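# Transfer 96-well plate from bench B1 into nest N1

## Task

Pick up the 96-well plate at bench spot B1 and put it in plate nest N1, lying flat between the nest's locating features, oriented so well A1 (the plate's cut-off corner) is at the nest corner labelled A1; then open the gripper(s) and back away from the plate.

## Robot and tools

SETUP. Two arms, left_arm and right_arm, each with a two-finger parallel gripper. All poses use one shared scene frame: origin on the table top midway between the arms, +z up, +x pointing out over the table, left_arm on the +y side. Base roots: left_arm at (+0.039, +0.286, +0.222) m, right_arm at (-0.050, -0.317, +0.222) m; bases are slightly tilted. Viewed from behind the arms, bench spot B1 is on the right (toward -y, near right_arm) and nest N1 is on the left (toward +y, near left_arm). The plate has one clipped corner; that is well A1 and must land at the nest corner marked A1. Mounting plates and the metal frame behind the arms are fixed obstacles.

GRIPPER GEOMETRY. Fingers extend along the gripper's own +z axis and close along its y axis. end_effector_position is a point between the finger pads, roughly 1 cm short of the fingertips. Joint ranges (rad), base to hand: waist -2.618..3.054, shoulder 0..3.142, elbow 0..3.142, wrist pitch -1.571..1.571, wrist yaw -1.571..1.571, wrist roll -2.094..2.094.

THE 14-NUMBER ROW. Used by both execute_actions and move. Always 14 numbers in [-1, 1], both arms even if one stays still: left_arm dx, dy, dz, rx, ry, rz, opening, then right_arm dx, dy, dz, rx, ry, rz, opening. The first six per arm are an offset, not a pose: expressed in that gripper's own axes, measured from the gripper's pose in the most recent result that reported it (before any such result in the scene, or for a later call inside the same reply, from where the hand actually is when the command begins). Scale: 1.0 = 0.6 m for dx/dy/dz and 180 degrees for rotation; rx, ry, rz form a single rotation vector. Opening is absolute, not an offset: +1 fully open (0.094 m), -1 closed. Sending all-zero offsets pulls the arm back to its reference pose; it is not a pause.

TOOLS.
execute_actions: {"actions": [...], "pictures": bool}. The list holds zero or one item. Empty list: just report state. Action item: {"rows": [[14 numbers], ...], "steps": n}, 1-15 rows, steps 1-15 (default 15), each step 1/30 s; each row is one step and the final row repeats to fill the step count. Every row is measured from the same reference pose, not from the row before. Wait item: {"steps": n}, up to 300, counted from the previous result, so your thinking time eats into it. A refused call moves nothing.
move: {"target": [14 numbers], "speed": m/s}. Drives each hand on a straight line toward its target offset (same frame rules as above); both paths finish together, lasting 0.5-10 s, stopping short if 10 s is not enough. speed 0.002-0.5, default 0.25; rotation capped at twice that in rad/s. Openings are sent at the start. Paths ignore obstacles and the other arm; hands can lag, drift and overshoot speed, mostly near full extension. Faster contact hits harder; aiming further past a contact presses harder. Result adds a move: line (done, off_target, moving, held, fault) plus each hand's distance to target; limits=paced means the target was clipped, limits=held means some steps were blocked and the arm may then lurch fast.
wait: {"seconds": 0-10}; lets time pass without new commands.
zoom_image: {"camera": cam_high | cam_left_wrist | cam_right_wrist, "region": [x0, y0, x1, y1]} in pixels of that camera's latest image, top-left origin, at most 504x504.
read_manual: {"section": "licences"}; only licence text, no motion.
finished_scene: {"scene": n}, the current scene's number; irreversible, reports success.

CAMERAS. cam_high 896x504 pinhole; cam_left_wrist and cam_right_wrist 616x616 fisheye. Images come with every result unless pictures is false.

RESULT LINES. State line: per arm position (m) and quat_wxyz in the scene frame; printed positions can be off, more so at long reach. grip_measured: finger opening on the command scale (last Joint positions value is the opening in metres); each gripper may read up to ~1 mm off consistently. Hand target: pose the controller is currently driving toward. HELD: steps where your command was partly or wholly blocked. pose unreachable: clearance check altered that arm's command. too close: proximity warning. FAULT / OVER-TEMPERATURE FAULT: arm stopped. MOTOR HOT: motor at 75 °C or above.

CONTROL BEHAVIOUR. Per step the command is clipped to within 70 mm and 16 degrees of the measured hand pose; damped IK favours position over orientation. After an action the arm only finishes the last clipped step, so long moves need several calls; check the reported pose. Arms tend to settle a centimetre or more low and can keep sinking; to hold height, send the corrective offset in the first call of a reply and zeros afterwards, raising the aim if still low.

GRIPPING. To hold the plate, command an opening about 0.03 below grip_measured (smaller margin = lighter grip). Pads exert roughly 50-62 N, briefly more on first contact.

AVOID. Dropping the plate from more than a few millimetres, knocking anything off the table, arms striking or shoving each other, hard impacts or strong pushes, and long heavy holding: at 90 °C an arm halts for 10 s, at 100 °C it goes limp and falls. Loose objects may occasionally be nudged by an outside disturbance. Finish by releasing and retracting before calling finished_scene.

Each tool is called as name([rows], argument=value, ...), one row to a line, values as JSON.

## Session

execute_actions(actions=[])

Scene clock: 0.00 s of 13200.00 s.
left_arm: end_effector_position=(+0.4348, +0.0259, +0.1637) grip_measured=+1.000 end_effector_quat_wxyz=(+0.125, -0.604, +0.732, -0.290) | right_arm: end_effector_position=(+0.1450, -0.3871, +0.1001) grip_measured=+1.000 end_effector_quat_wxyz=(-0.365, -0.638, +0.673, -0.081)
Joint positions: left_arm=[-0.558  1.759  0.877  0.254 -0.276 -1.882  0.094] | right_arm=[-0.062  1.923  0.758 -0.62   0.558 -1.234  0.094]
Joint velocities: left_arm=[-0.022  0.002 -0.012  0.007 -0.022 -0.022  0.   ] | right_arm=[ 0.012  0.017 -0.007  0.037 -0.007 -0.066  0.   ]
Motor temperatures (°C, as the motors report them): left_arm=[26 26 25 25 26 25] | right_arm=[27 27 27 26 25 27]
Hand target (left_arm): +0.439, +0.024, +0.171; +0.130, -0.602, +0.729, -0.298
Hand target (right_arm): +0.145, -0.387, +0.101; +0.366, +0.639, -0.672, +0.081

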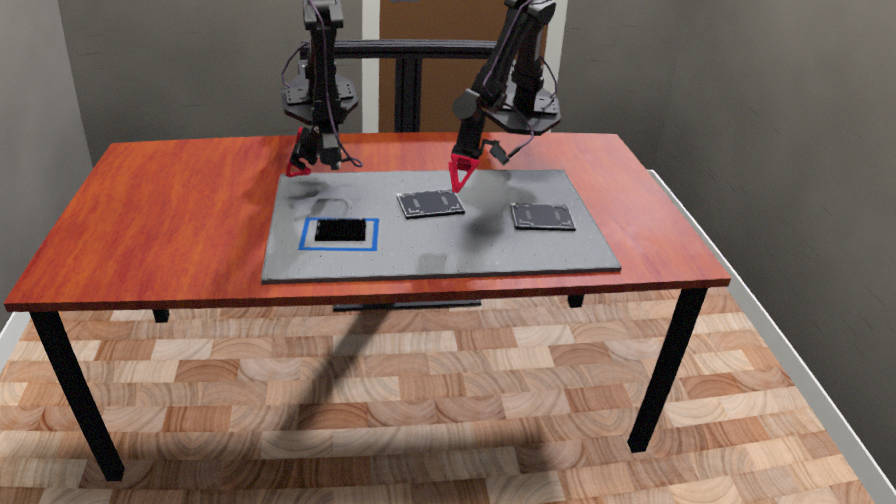

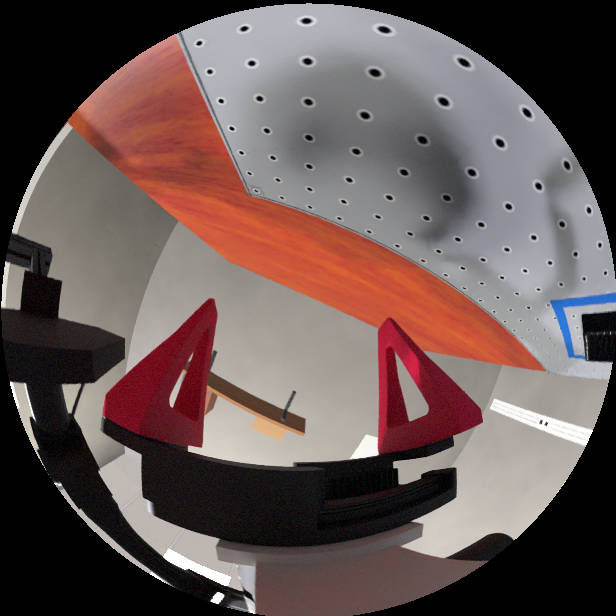

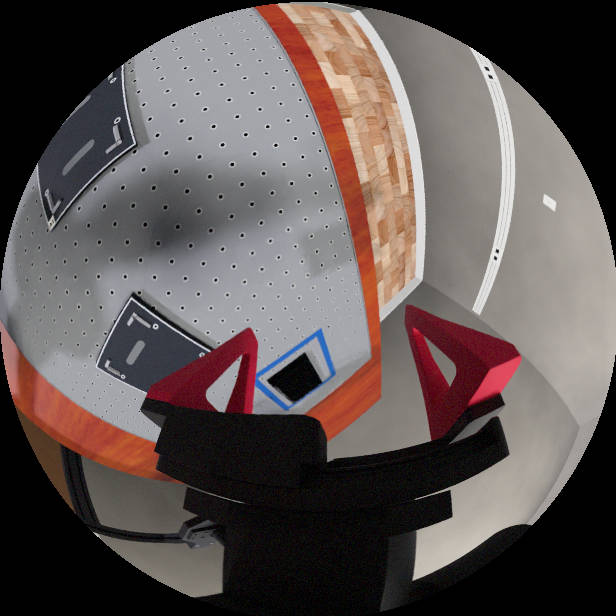

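zoom_image(camera="cam_high", region=[260, 160, 630, 290])

zoom_image(camera="cam_high", region=[380, 170, 600, 250])

zoom_image(camera="cam_high", region=[280, 190, 400, 260])

Region (260, 160, 630, 290) of cam_high's 896x504 image, scaled by 1.362, with more detail than that image has; it fills the top 177 rows of this view, and the rest is white.

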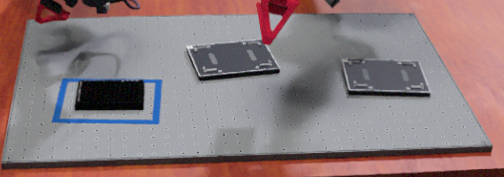

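Region (380, 170, 600, 250) of cam_high's 896x504 image, scaled by 2.291, with more detail than that image has; it fills the top 183 rows of this view, and the rest is white.

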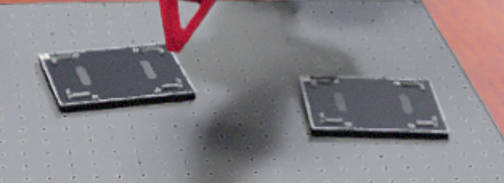

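Region (280, 190, 400, 260) of cam_high's 896x504 image, scaled by 4.200, with more detail than that image has; it fills the top 294 rows of this view, and the rest is white.

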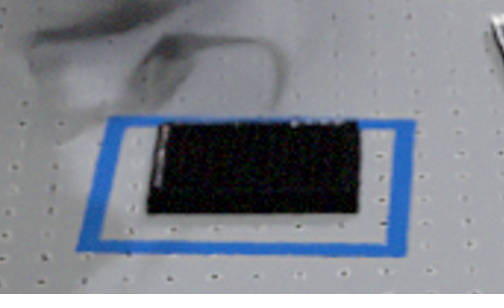

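zoom_image(camera="cam_right_wrist", region=[20, 40, 260, 260])

zoom_image(camera="cam_right_wrist", region=[70, 270, 350, 430])

Region (20, 40, 260, 260) of cam_right_wrist's 616x616 image, scaled by 2.100, with more detail than that image has; it fills the top 462 rows of this view, and the rest is white.

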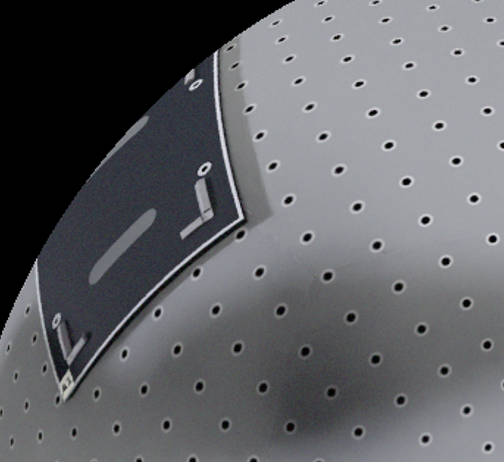

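Region (70, 270, 350, 430) of cam_right_wrist's 616x616 image, scaled by 1.800, with more detail than that image has; it fills the top 288 rows of this view, and the rest is white.

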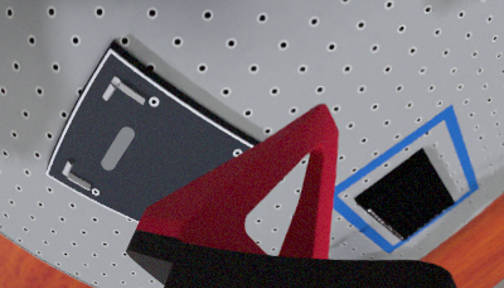

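zoom_image(camera="cam_high", region=[270, 60, 570, 210])

Region (270, 60, 570, 210) of cam_high's 896x504 image, scaled by 1.680, with more detail than that image has.

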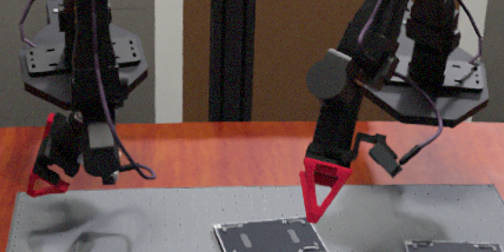

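move(target=[-0.2997,0.1263,-0.2705,-0.1903,-0.0757,-0.0587,1,-0.0133,-0.1037,-0.2938,0.1310,-0.2058,-0.0162,1], speed=0.3)

Scene clock: 122.00 s of 13200.00 s.
left_arm: end_effector_position=(+0.3188, +0.2490, +0.2067) grip_measured=+1.000 end_effector_quat_wxyz=(+0.015, +0.707, -0.707, -0.012) | right_arm: end_effector_position=(+0.2600, -0.2899, +0.1891) grip_measured=+1.000 end_effector_quat_wxyz=(-0.013, -0.709, +0.705, +0.000)
Joint positions: left_arm=[-0.02   1.298  0.838 -0.802 -0.024 -1.721  0.094] | right_arm=[-0.091  1.423  0.903 -0.722  0.012 -1.487  0.094]
Joint velocities: left_arm=[-0.002  0.027 -0.007 -0.037 -0.037  0.081  0.   ] | right_arm=[ 0.012  0.012 -0.002 -0.007  0.007 -0.022  0.   ]
Motor temperatures (°C, as the motors report them): left_arm=[26 34 28 28 26 25] | right_arm=[27 32 27 27 26 27]
Hand target (left_arm): +0.329, +0.250, +0.219; +0.004, +0.707, -0.707, +0.001
Hand target (right_arm): +0.267, -0.289, +0.199; -0.001, +0.709, -0.706, +0.001
Off the commanded pose (left_arm): 0.017 m, 2 deg.
Off the commanded pose (right_arm): 0.015 m, 2 deg.
After step 90, 117.00 s passed at rest.
move: off_target (left_arm, right_arm)

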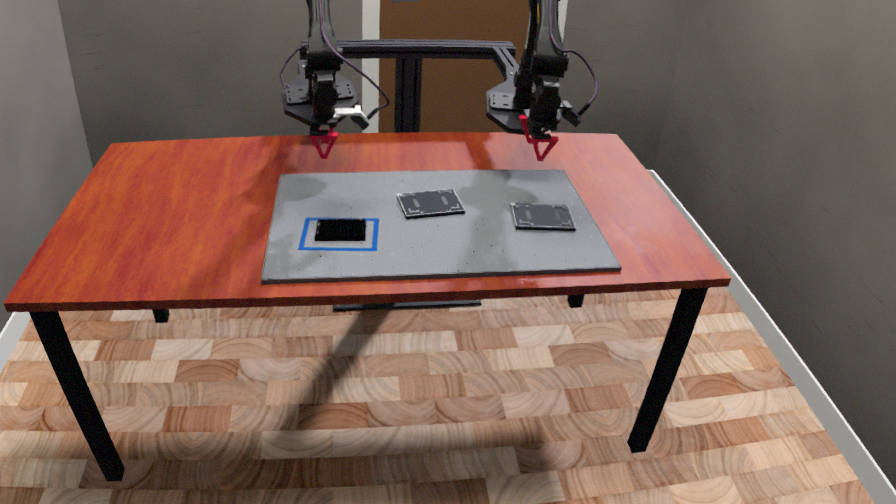

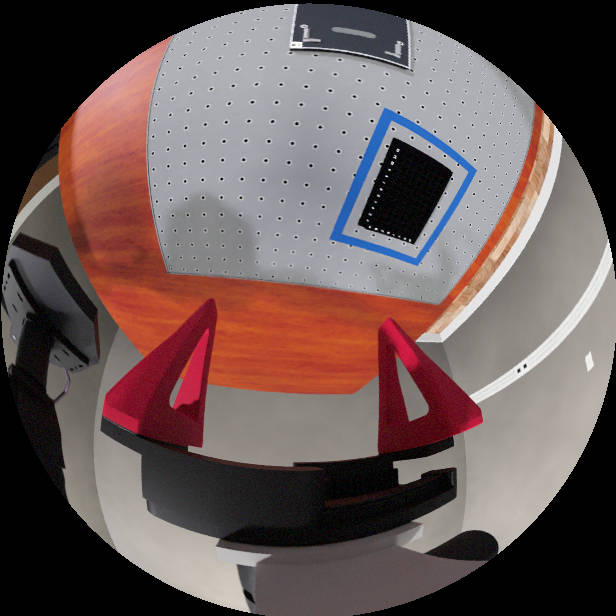

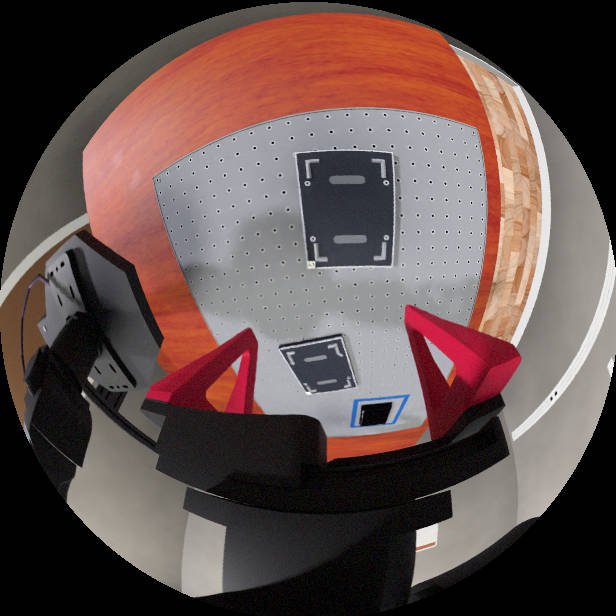

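zoom_image(camera="cam_right_wrist", region=[270, 130, 430, 290])

zoom_image(camera="cam_right_wrist", region=[260, 320, 430, 440])

zoom_image(camera="cam_left_wrist", region=[310, 90, 500, 280])

Region (270, 130, 430, 290) of cam_right_wrist's 616x616 image, scaled by 3.150, with more detail than that image has.

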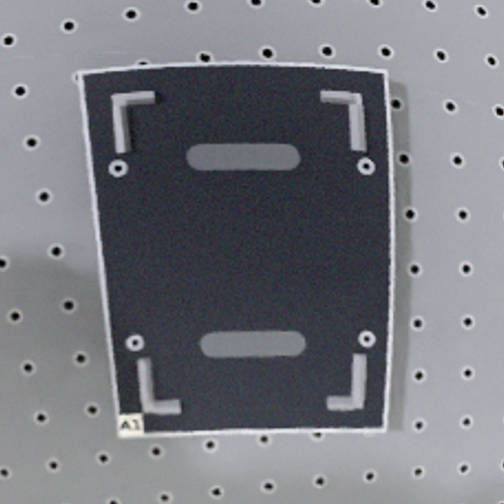

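Region (260, 320, 430, 440) of cam_right_wrist's 616x616 image, scaled by 2.965, with more detail than that image has; it fills the top 356 rows of this view, and the rest is white.

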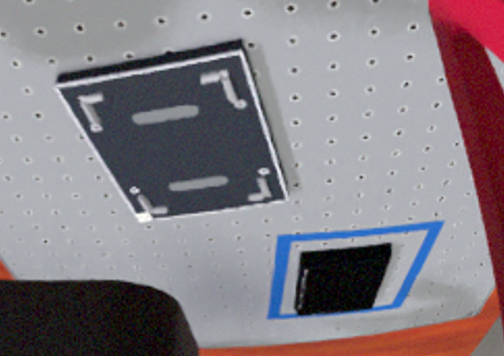

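Region (310, 90, 500, 280) of cam_left_wrist's 616x616 image, scaled by 2.653, with more detail than that image has.

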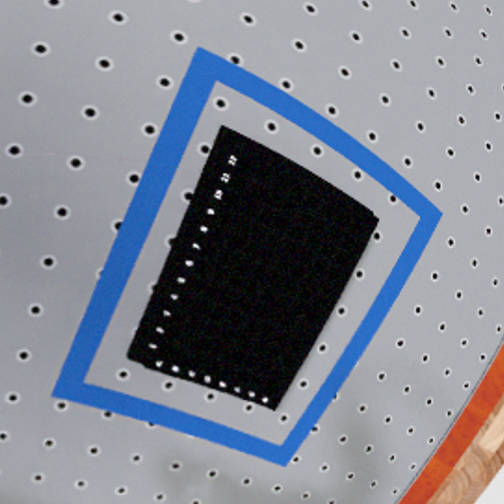

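zoom_image(camera="cam_high", region=[490, 185, 630, 275])

zoom_image(camera="cam_high", region=[370, 175, 510, 285])

Region (490, 185, 630, 275) of cam_high's 896x504 image, scaled by 3.600, with more detail than that image has; it fills the top 324 rows of this view, and the rest is white.

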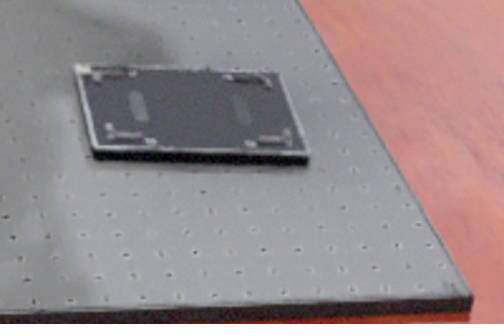

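Region (370, 175, 510, 285) of cam_high's 896x504 image, scaled by 3.600, with more detail than that image has; it fills the top 396 rows of this view, and the rest is white.

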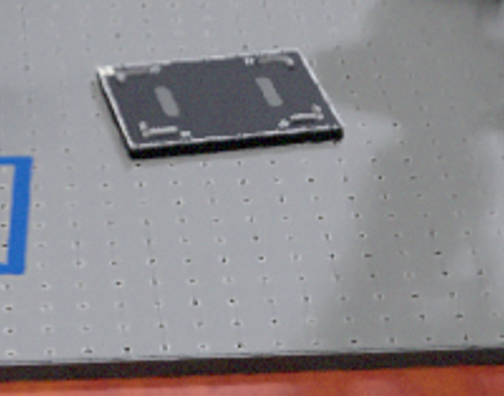

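zoom_image(camera="cam_right_wrist", region=[200, 280, 460, 420])

zoom_image(camera="cam_left_wrist", region=[170, 270, 430, 410])

Region (200, 280, 460, 420) of cam_right_wrist's 616x616 image, scaled by 1.938, with more detail than that image has; it fills the top 271 rows of this view, and the rest is white.

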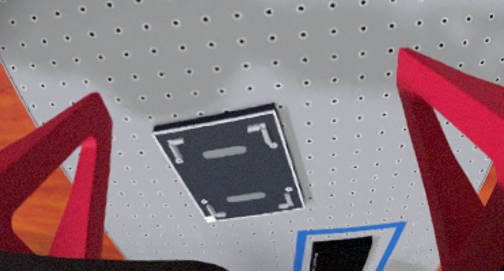

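Region (170, 270, 430, 410) of cam_left_wrist's 616x616 image, scaled by 1.938, with more detail than that image has; it fills the top 271 rows of this view, and the rest is white.

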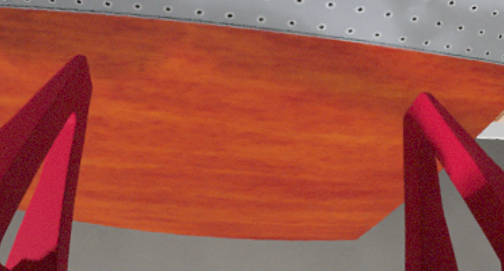

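zoom_image(camera="cam_high", region=[290, 100, 590, 250])

Region (290, 100, 590, 250) of cam_high's 896x504 image, scaled by 1.680, with more detail than that image has.

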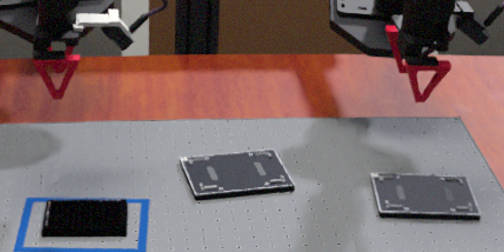

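move(target=[0.3315,-0.037,0.0445,0,0,0.5,1,0.233,0.233,-0.052,0,0,0,1], speed=0.4)

Scene clock: 244.60 s of 13200.00 s.
left_arm: end_effector_position=(+0.3337, +0.0561, +0.1718) grip_measured=+1.000 end_effector_quat_wxyz=(-0.030, -0.007, +1.000, +0.003) | right_arm: end_effector_position=(+0.1340, -0.4265, +0.2211) grip_measured=+1.000 end_effector_quat_wxyz=(-0.055, -0.660, +0.748, -0.027)
Joint positions: left_arm=[-0.621  1.792  1.231 -0.787 -0.185 -0.751  0.094] | right_arm=[-0.86   1.053  0.6   -0.833 -0.125 -2.09   0.094]
Joint velocities: left_arm=[-0.002 -0.002  0.002 -0.081 -0.022  0.007  0.   ] | right_arm=[ 0.007 -0.002 -0.002 -0.007 -0.022 -0.066  0.   ]
Motor temperatures (°C, as the motors report them): left_arm=[26 34 31 26 26 25] | right_arm=[27 34 31 26 26 27]
Hand target (left_arm): +0.341, +0.050, +0.179; -0.018, +0.001, +1.000, +0.000
Hand target (right_arm): +0.123, -0.423, +0.221; -0.062, -0.658, +0.750, -0.019
Off the commanded pose (left_arm): 0.012 m, 2 deg.
Off the commanded pose (right_arm): 0.013 m, 9 deg.
joint sent to its limit (right arm) — the command would take joint 6 (wrist roll) past its lower limit, so that joint was sent only as far as its limit.
After step 90, 117.00 s passed at rest.
move: off_target (left_arm, right_arm)

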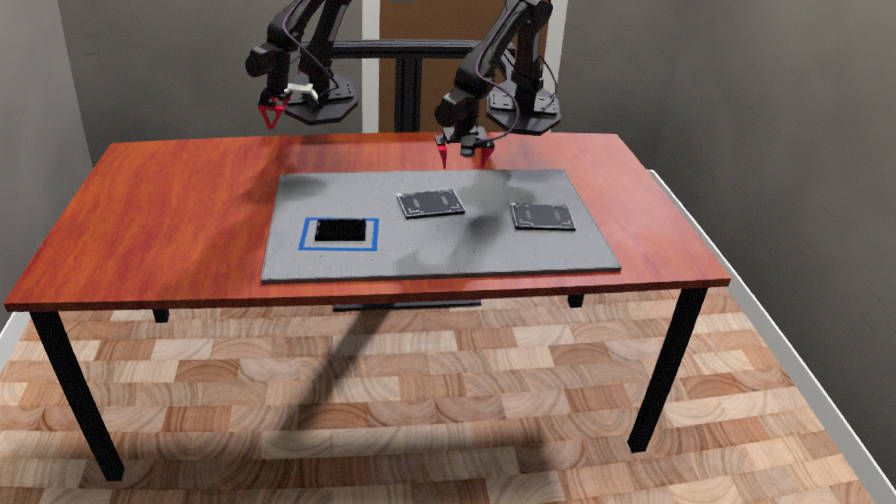

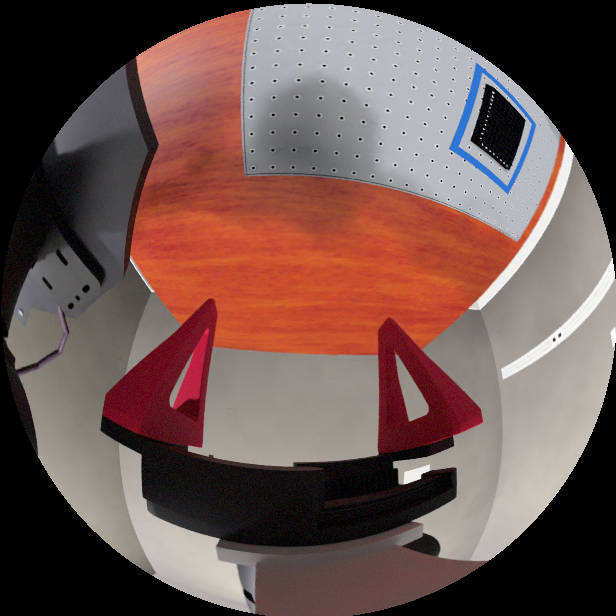

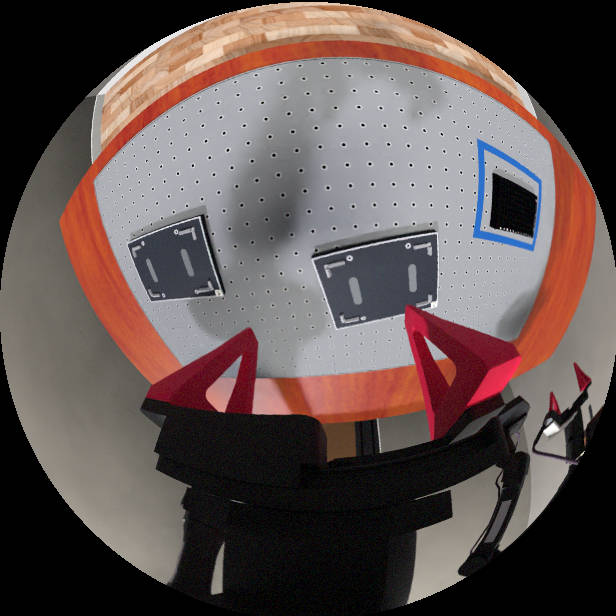

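move(target=[-0.1083,-0.5122,0.0767,0.1541,-0.1808,0.4900,1,0,0,-0.01,0,0,0.03,1], speed=0.4)

Scene clock: 279.93 s of 13200.00 s.
left_arm: end_effector_position=(+0.4024, -0.2373, +0.1035) grip_measured=+1.000 end_effector_quat_wxyz=(+0.221, +0.665, +0.681, -0.214) | right_arm: end_effector_position=(+0.1324, -0.4256, +0.2211) grip_measured=+1.000 end_effector_quat_wxyz=(-0.055, -0.629, +0.775, -0.026)
Joint positions: left_arm=[-0.771  2.552  2.081 -0.381  0.144  0.701  0.094] | right_arm=[-0.86   1.053  0.6   -0.84  -0.124 -2.01   0.094]
Joint velocities: left_arm=[-0.002 -0.007 -0.012 -0.037 -0.022  0.022  0.   ] | right_arm=[-0.022  0.002  0.002  0.022 -0.022  0.022  0.   ]
Motor temperatures (°C, as the motors report them): left_arm=[27 36 32 26 26 25] | right_arm=[27 32 30 26 26 27]
Hand target (left_arm): +0.402, -0.249, +0.119; +0.233, +0.669, +0.668, -0.227
Hand target (right_arm): +0.134, -0.426, +0.227; -0.053, -0.624, +0.779, -0.030
Off the commanded pose (left_arm): 0.021 m, 3 deg.
Off the commanded pose (right_arm): 0.006 m, 1 deg.
After step 90, 29.50 s passed at rest.
move: off_target (left_arm)

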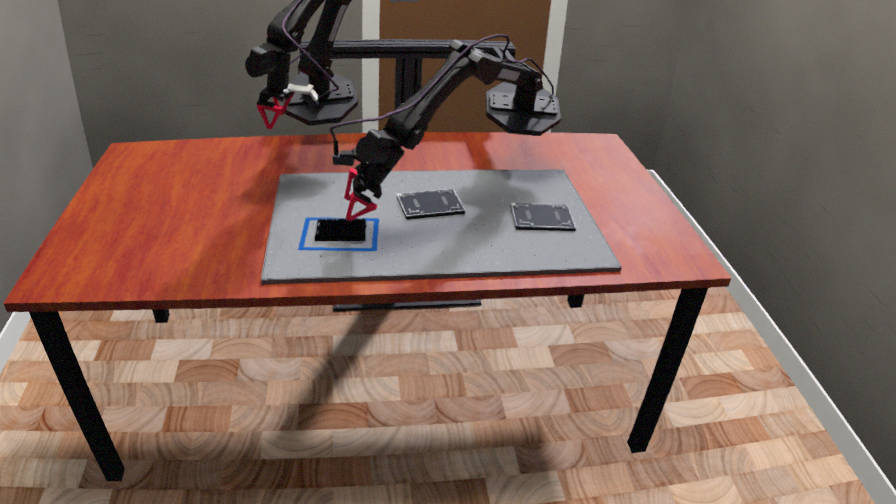

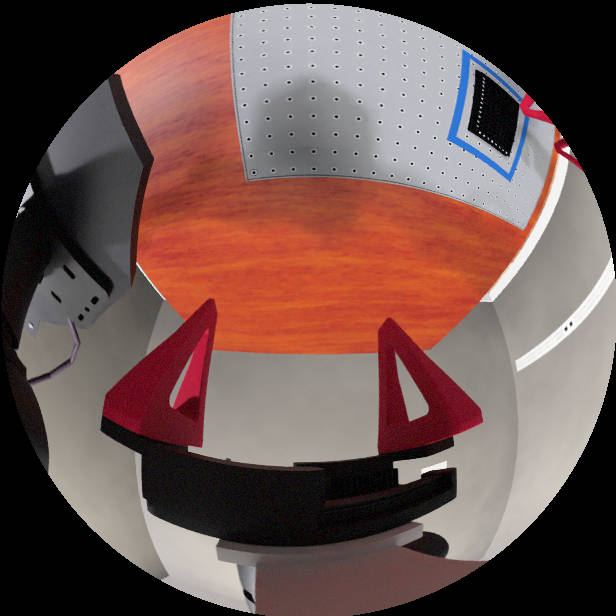

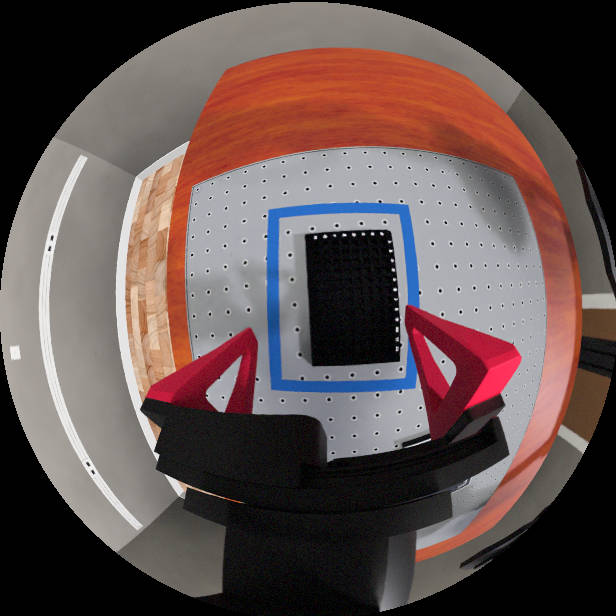

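zoom_image(camera="cam_right_wrist", region=[240, 190, 440, 400])

Region (240, 190, 440, 400) of cam_right_wrist's 616x616 image, scaled by 2.400, with more detail than that image has; it fills the left 480 columns of this view, and the rest is white.

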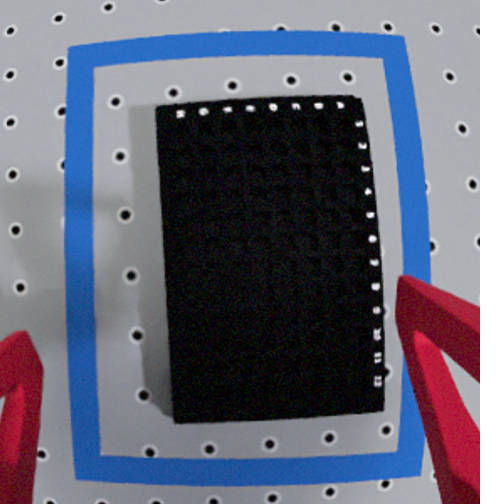

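move(target=[-0.0245,-0.0403,0.0547,0.0186,-0.0122,0.0235,1,0,0,-0.008,0,0,0,1], speed=0.15)

Scene clock: 400.97 s of 13200.00 s.
left_arm: end_effector_position=(+0.3797, -0.2555, +0.0674) grip_measured=+1.000 end_effector_quat_wxyz=(+0.209, +0.688, +0.658, -0.225) | right_arm: end_effector_position=(+0.1321, -0.4253, +0.2211) grip_measured=+1.000 end_effector_quat_wxyz=(-0.055, -0.629, +0.775, -0.025)
Joint positions: left_arm=[-0.794  2.689  2.197 -0.394  0.166  0.742  0.094] | right_arm=[-0.86   1.053  0.6   -0.842 -0.124 -2.01   0.094]
Joint velocities: left_arm=[-0.002 -0.022 -0.012  0.007  0.051  0.037  0.   ] | right_arm=[-0.012  0.002 -0.022 -0.022  0.007 -0.007  0.   ]
Motor temperatures (°C, as the motors report them): left_arm=[28 50 34 27 27 25] | right_arm=[27 31 32 26 25 27]
Hand target (left_arm): +0.379, -0.269, +0.086; +0.223, +0.691, +0.645, -0.238
Hand target (right_arm): +0.133, -0.425, +0.226; -0.055, -0.629, +0.775, -0.026
Off the commanded pose (left_arm): 0.023 m, 3 deg.
Off the commanded pose (right_arm): 0.005 m, 0 deg.
After step 90, 117.00 s passed at rest.
move: off_target (left_arm)

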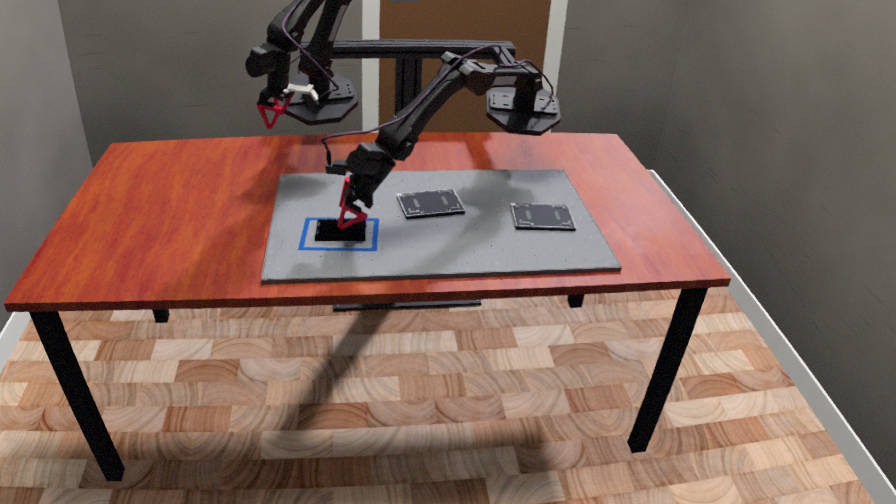

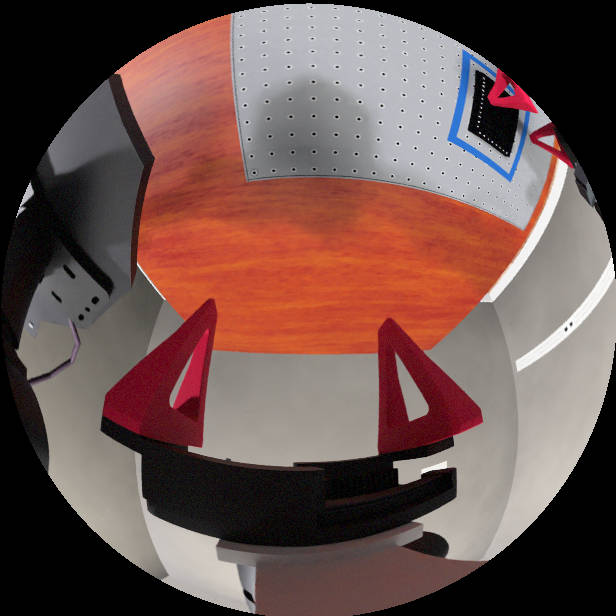

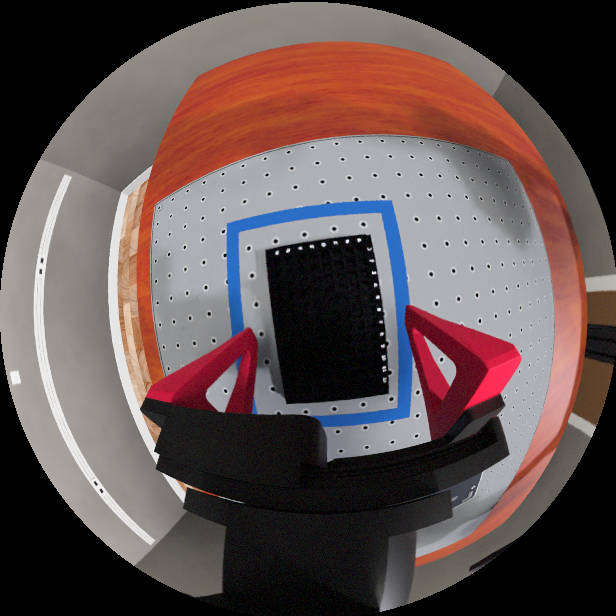

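zoom_image(camera="cam_right_wrist", region=[220, 200, 440, 420])

Region (220, 200, 440, 420) of cam_right_wrist's 616x616 image, scaled by 2.291, with more detail than that image has.

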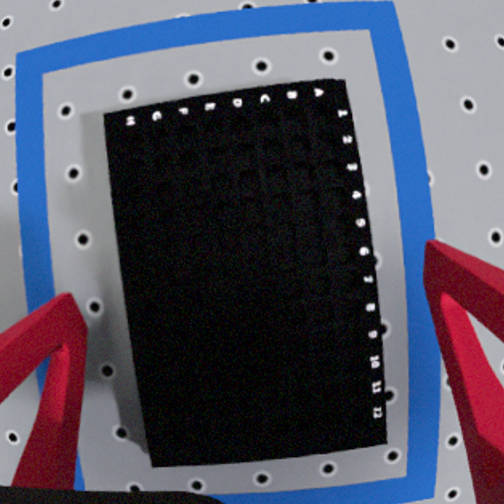

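move(target=[-0.0077,0.0042,0.0277,0.0021,-0.0124,0.0073,1,0,0,-0.008,0,0,0,1], speed=0.08)

Scene clock: 472.90 s of 13200.00 s.
left_arm: end_effector_position=(+0.3734, -0.2572, +0.0401) grip_measured=+1.000 end_effector_quat_wxyz=(+0.201, +0.694, +0.654, -0.226) | right_arm: end_effector_position=(+0.1319, -0.4252, +0.2211) grip_measured=+1.000 end_effector_quat_wxyz=(-0.055, -0.629, +0.775, -0.025)
Joint positions: left_arm=[-0.79   2.772  2.261 -0.393  0.174  0.756  0.094] | right_arm=[-0.86   1.053  0.6   -0.843 -0.124 -2.01   0.094]
Joint velocities: left_arm=[-0.027 -0.002 -0.002 -0.022 -0.007 -0.037  0.   ] | right_arm=[-0.012  0.007 -0.022 -0.022  0.007 -0.022  0.   ]
Motor temperatures (°C, as the motors report them): left_arm=[28 54 35 27 27 25] | right_arm=[27 31 33 26 25 27]
Hand target (left_arm): +0.381, -0.268, +0.057; +0.222, +0.692, +0.645, -0.238
Hand target (right_arm): +0.132, -0.425, +0.226; -0.055, -0.629, +0.775, -0.026
Off the commanded pose (left_arm): 0.022 m, 3 deg.
Off the commanded pose (right_arm): 0.005 m, 0 deg.
After step 90, 68.00 s passed at rest.
move: off_target (left_arm)

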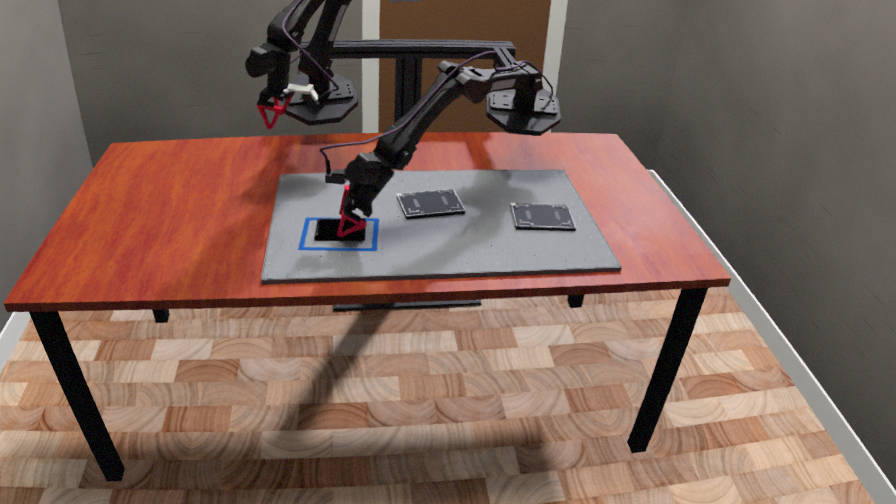

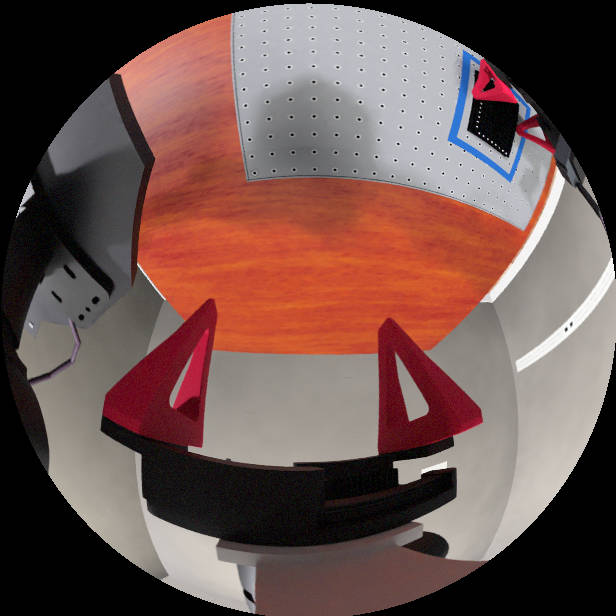

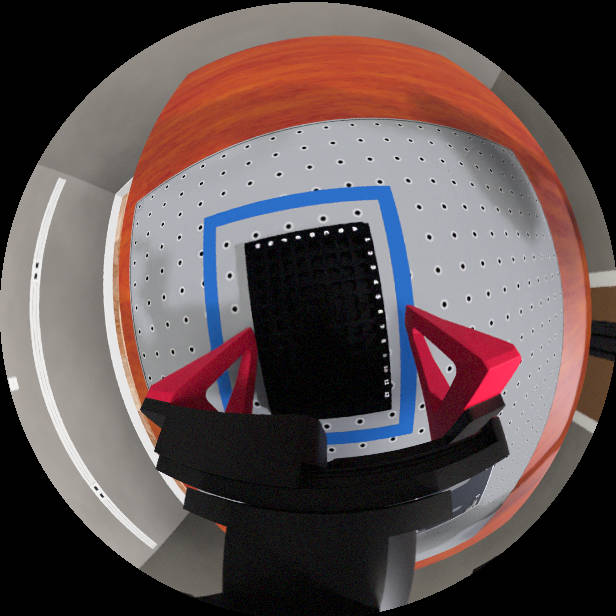

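zoom_image(camera="cam_right_wrist", region=[220, 210, 440, 430])

Region (220, 210, 440, 430) of cam_right_wrist's 616x616 image, scaled by 2.291, with more detail than that image has.

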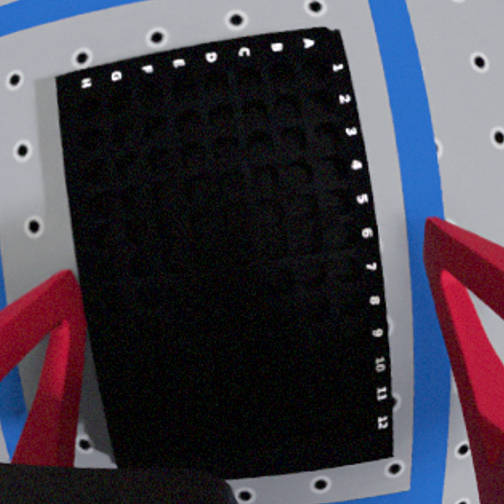

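move(target=[-0.0302,0.0267,-0.0140,-0.0032,-0.0157,0.0044,1,0,0,-0.008,0,0,0,1], speed=0.06)

Scene clock: 508.80 s of 13200.00 s.
left_arm: end_effector_position=(+0.3858, -0.2599, +0.0439) grip_measured=+1.000 end_effector_quat_wxyz=(+0.212, +0.690, +0.653, -0.227) | right_arm: end_effector_position=(+0.1317, -0.4250, +0.2211) grip_measured=+1.000 end_effector_quat_wxyz=(-0.055, -0.629, +0.775, -0.024)
Joint positions: left_arm=[-0.777  2.791  2.315 -0.408  0.183  0.763  0.094] | right_arm=[-0.86   1.053  0.6   -0.844 -0.124 -2.01   0.094]
Joint velocities: left_arm=[ 0.022 -0.002  0.007 -0.037 -0.007 -0.037  0.   ] | right_arm=[-0.022 -0.002 -0.002 -0.081 -0.051 -0.037  0.   ]
Motor temperatures (°C, as the motors report them): left_arm=[28 56 36 28 27 25] | right_arm=[27 31 33 26 25 27]
Hand target (left_arm): +0.389, -0.268, +0.057; +0.223, +0.691, +0.645, -0.238
Hand target (right_arm): +0.132, -0.425, +0.226; -0.055, -0.629, +0.775, -0.025
Off the commanded pose (left_arm): 0.016 m, 2 deg.
Off the commanded pose (right_arm): 0.005 m, 0 deg.
After step 90, 32.03 s passed at rest.
move: off_target (left_arm)

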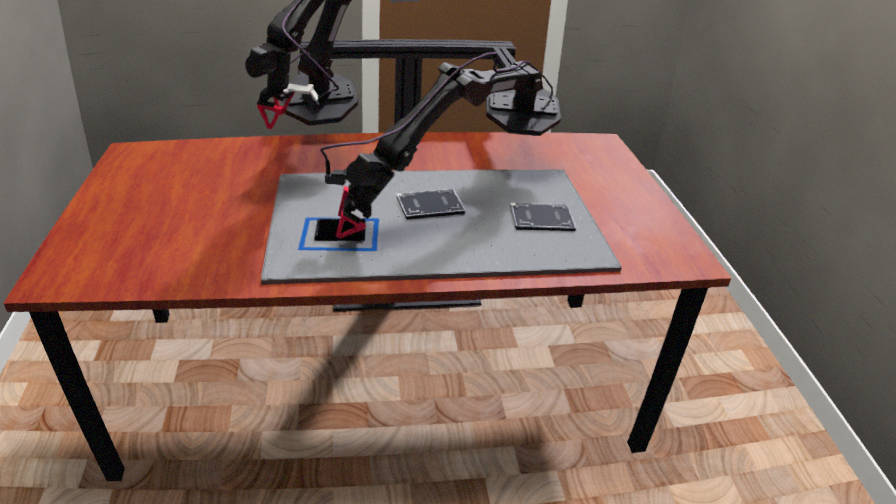

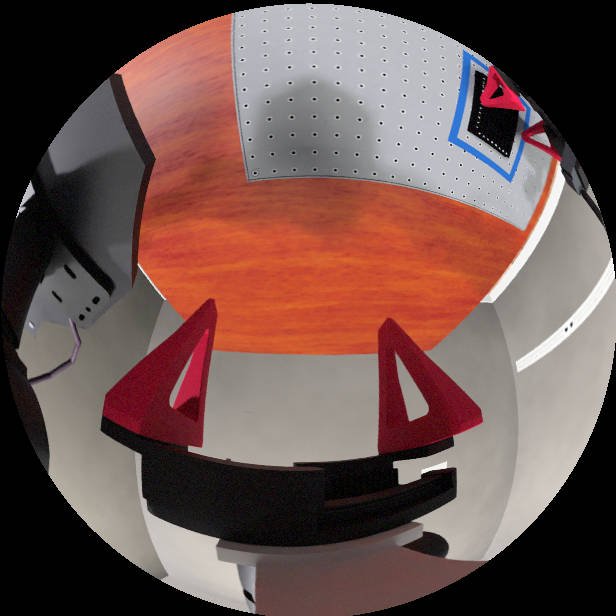

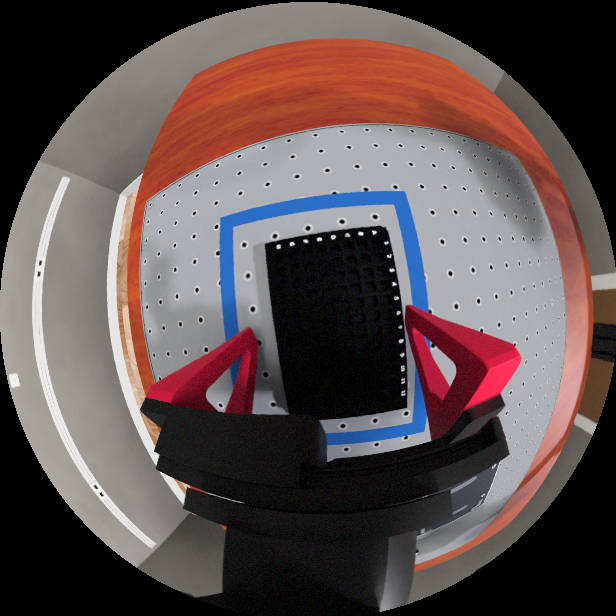

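zoom_image(camera="cam_right_wrist", region=[220, 210, 440, 430])

Region (220, 210, 440, 430) of cam_right_wrist's 616x616 image, scaled by 2.291, with more detail than that image has.

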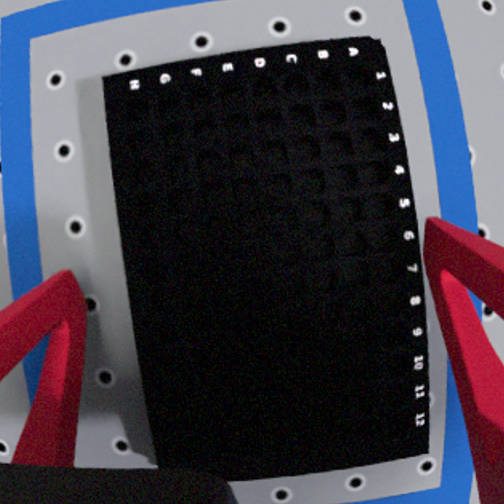

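move(target=[-0.0237,-0.0030,-0.0098,-0.0002,-0.0120,0.0060,1,0,0,-0.008,0,0,0,1], speed=0.05)

Scene clock: 544.07 s of 13200.00 s.
left_arm: end_effector_position=(+0.3815, -0.2570, +0.0384) grip_measured=+1.000 end_effector_quat_wxyz=(+0.206, +0.692, +0.654, -0.227) | right_arm: end_effector_position=(+0.1315, -0.4248, +0.2211) grip_measured=+1.000 end_effector_quat_wxyz=(-0.055, -0.629, +0.775, -0.024)
Joint positions: left_arm=[-0.777  2.791  2.295 -0.4    0.183  0.763  0.094] | right_arm=[-0.86   1.053  0.6   -0.845 -0.124 -2.01   0.094]
Joint velocities: left_arm=[-0.007  0.012  0.012  0.022 -0.022  0.007  0.   ] | right_arm=[-0.002 -0.012  0.007 -0.066 -0.081 -0.007  0.   ]
Motor temperatures (°C, as the motors report them): left_arm=[28 57 36 27 27 25] | right_arm=[27 31 33 26 25 27]
Hand target (left_arm): +0.384, -0.268, +0.057; +0.226, +0.692, +0.643, -0.237
Hand target (right_arm): +0.132, -0.424, +0.226; -0.055, -0.629, +0.775, -0.024
Off the commanded pose (left_arm): 0.022 m, 3 deg.
Off the commanded pose (right_arm): 0.005 m, 0 deg.
After step 90, 31.50 s passed at rest.
move: off_target (left_arm)

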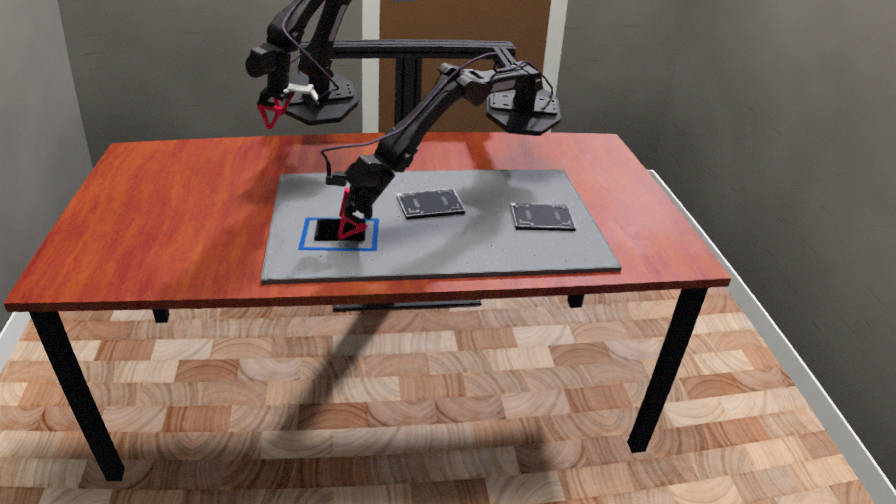

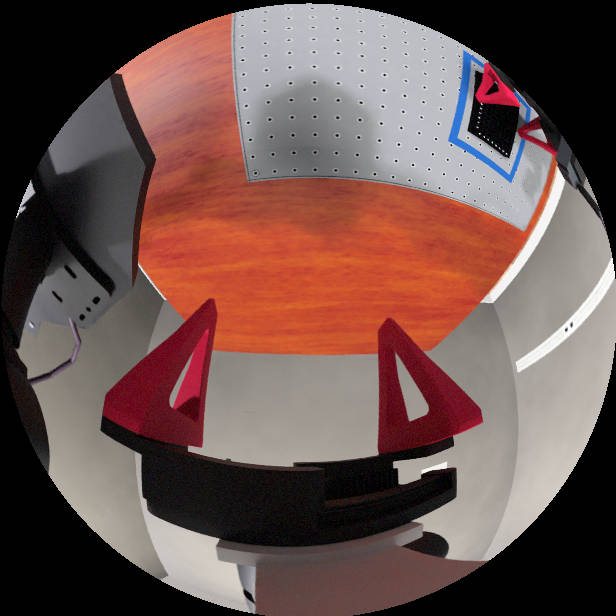

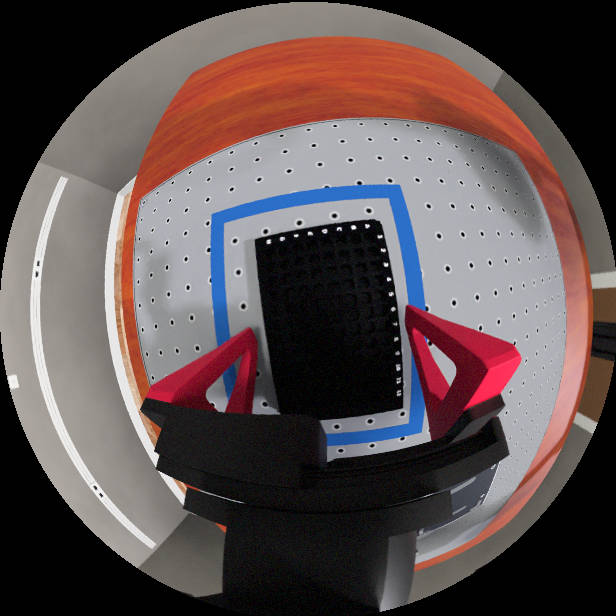

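zoom_image(camera="cam_right_wrist", region=[220, 210, 440, 430])

zoom_image(camera="cam_high", region=[295, 170, 405, 260])

Region (220, 210, 440, 430) of cam_right_wrist's 616x616 image, scaled by 2.291, with more detail than that image has.

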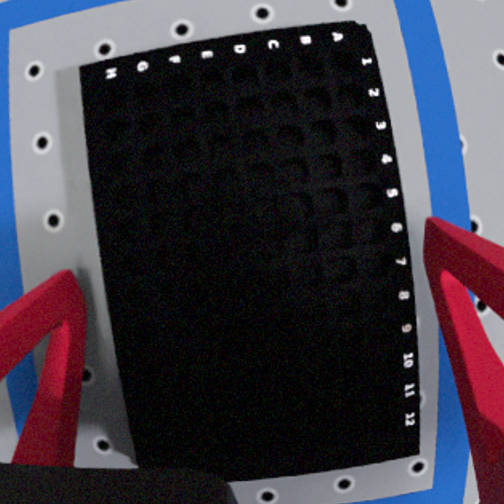

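Region (295, 170, 405, 260) of cam_high's 896x504 image, scaled by 4.582, with more detail than that image has; it fills the top 412 rows of this view, and the rest is white.

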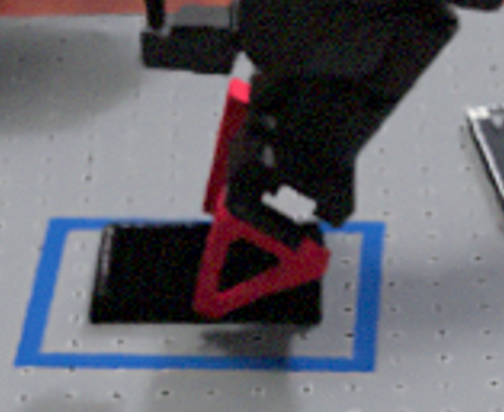

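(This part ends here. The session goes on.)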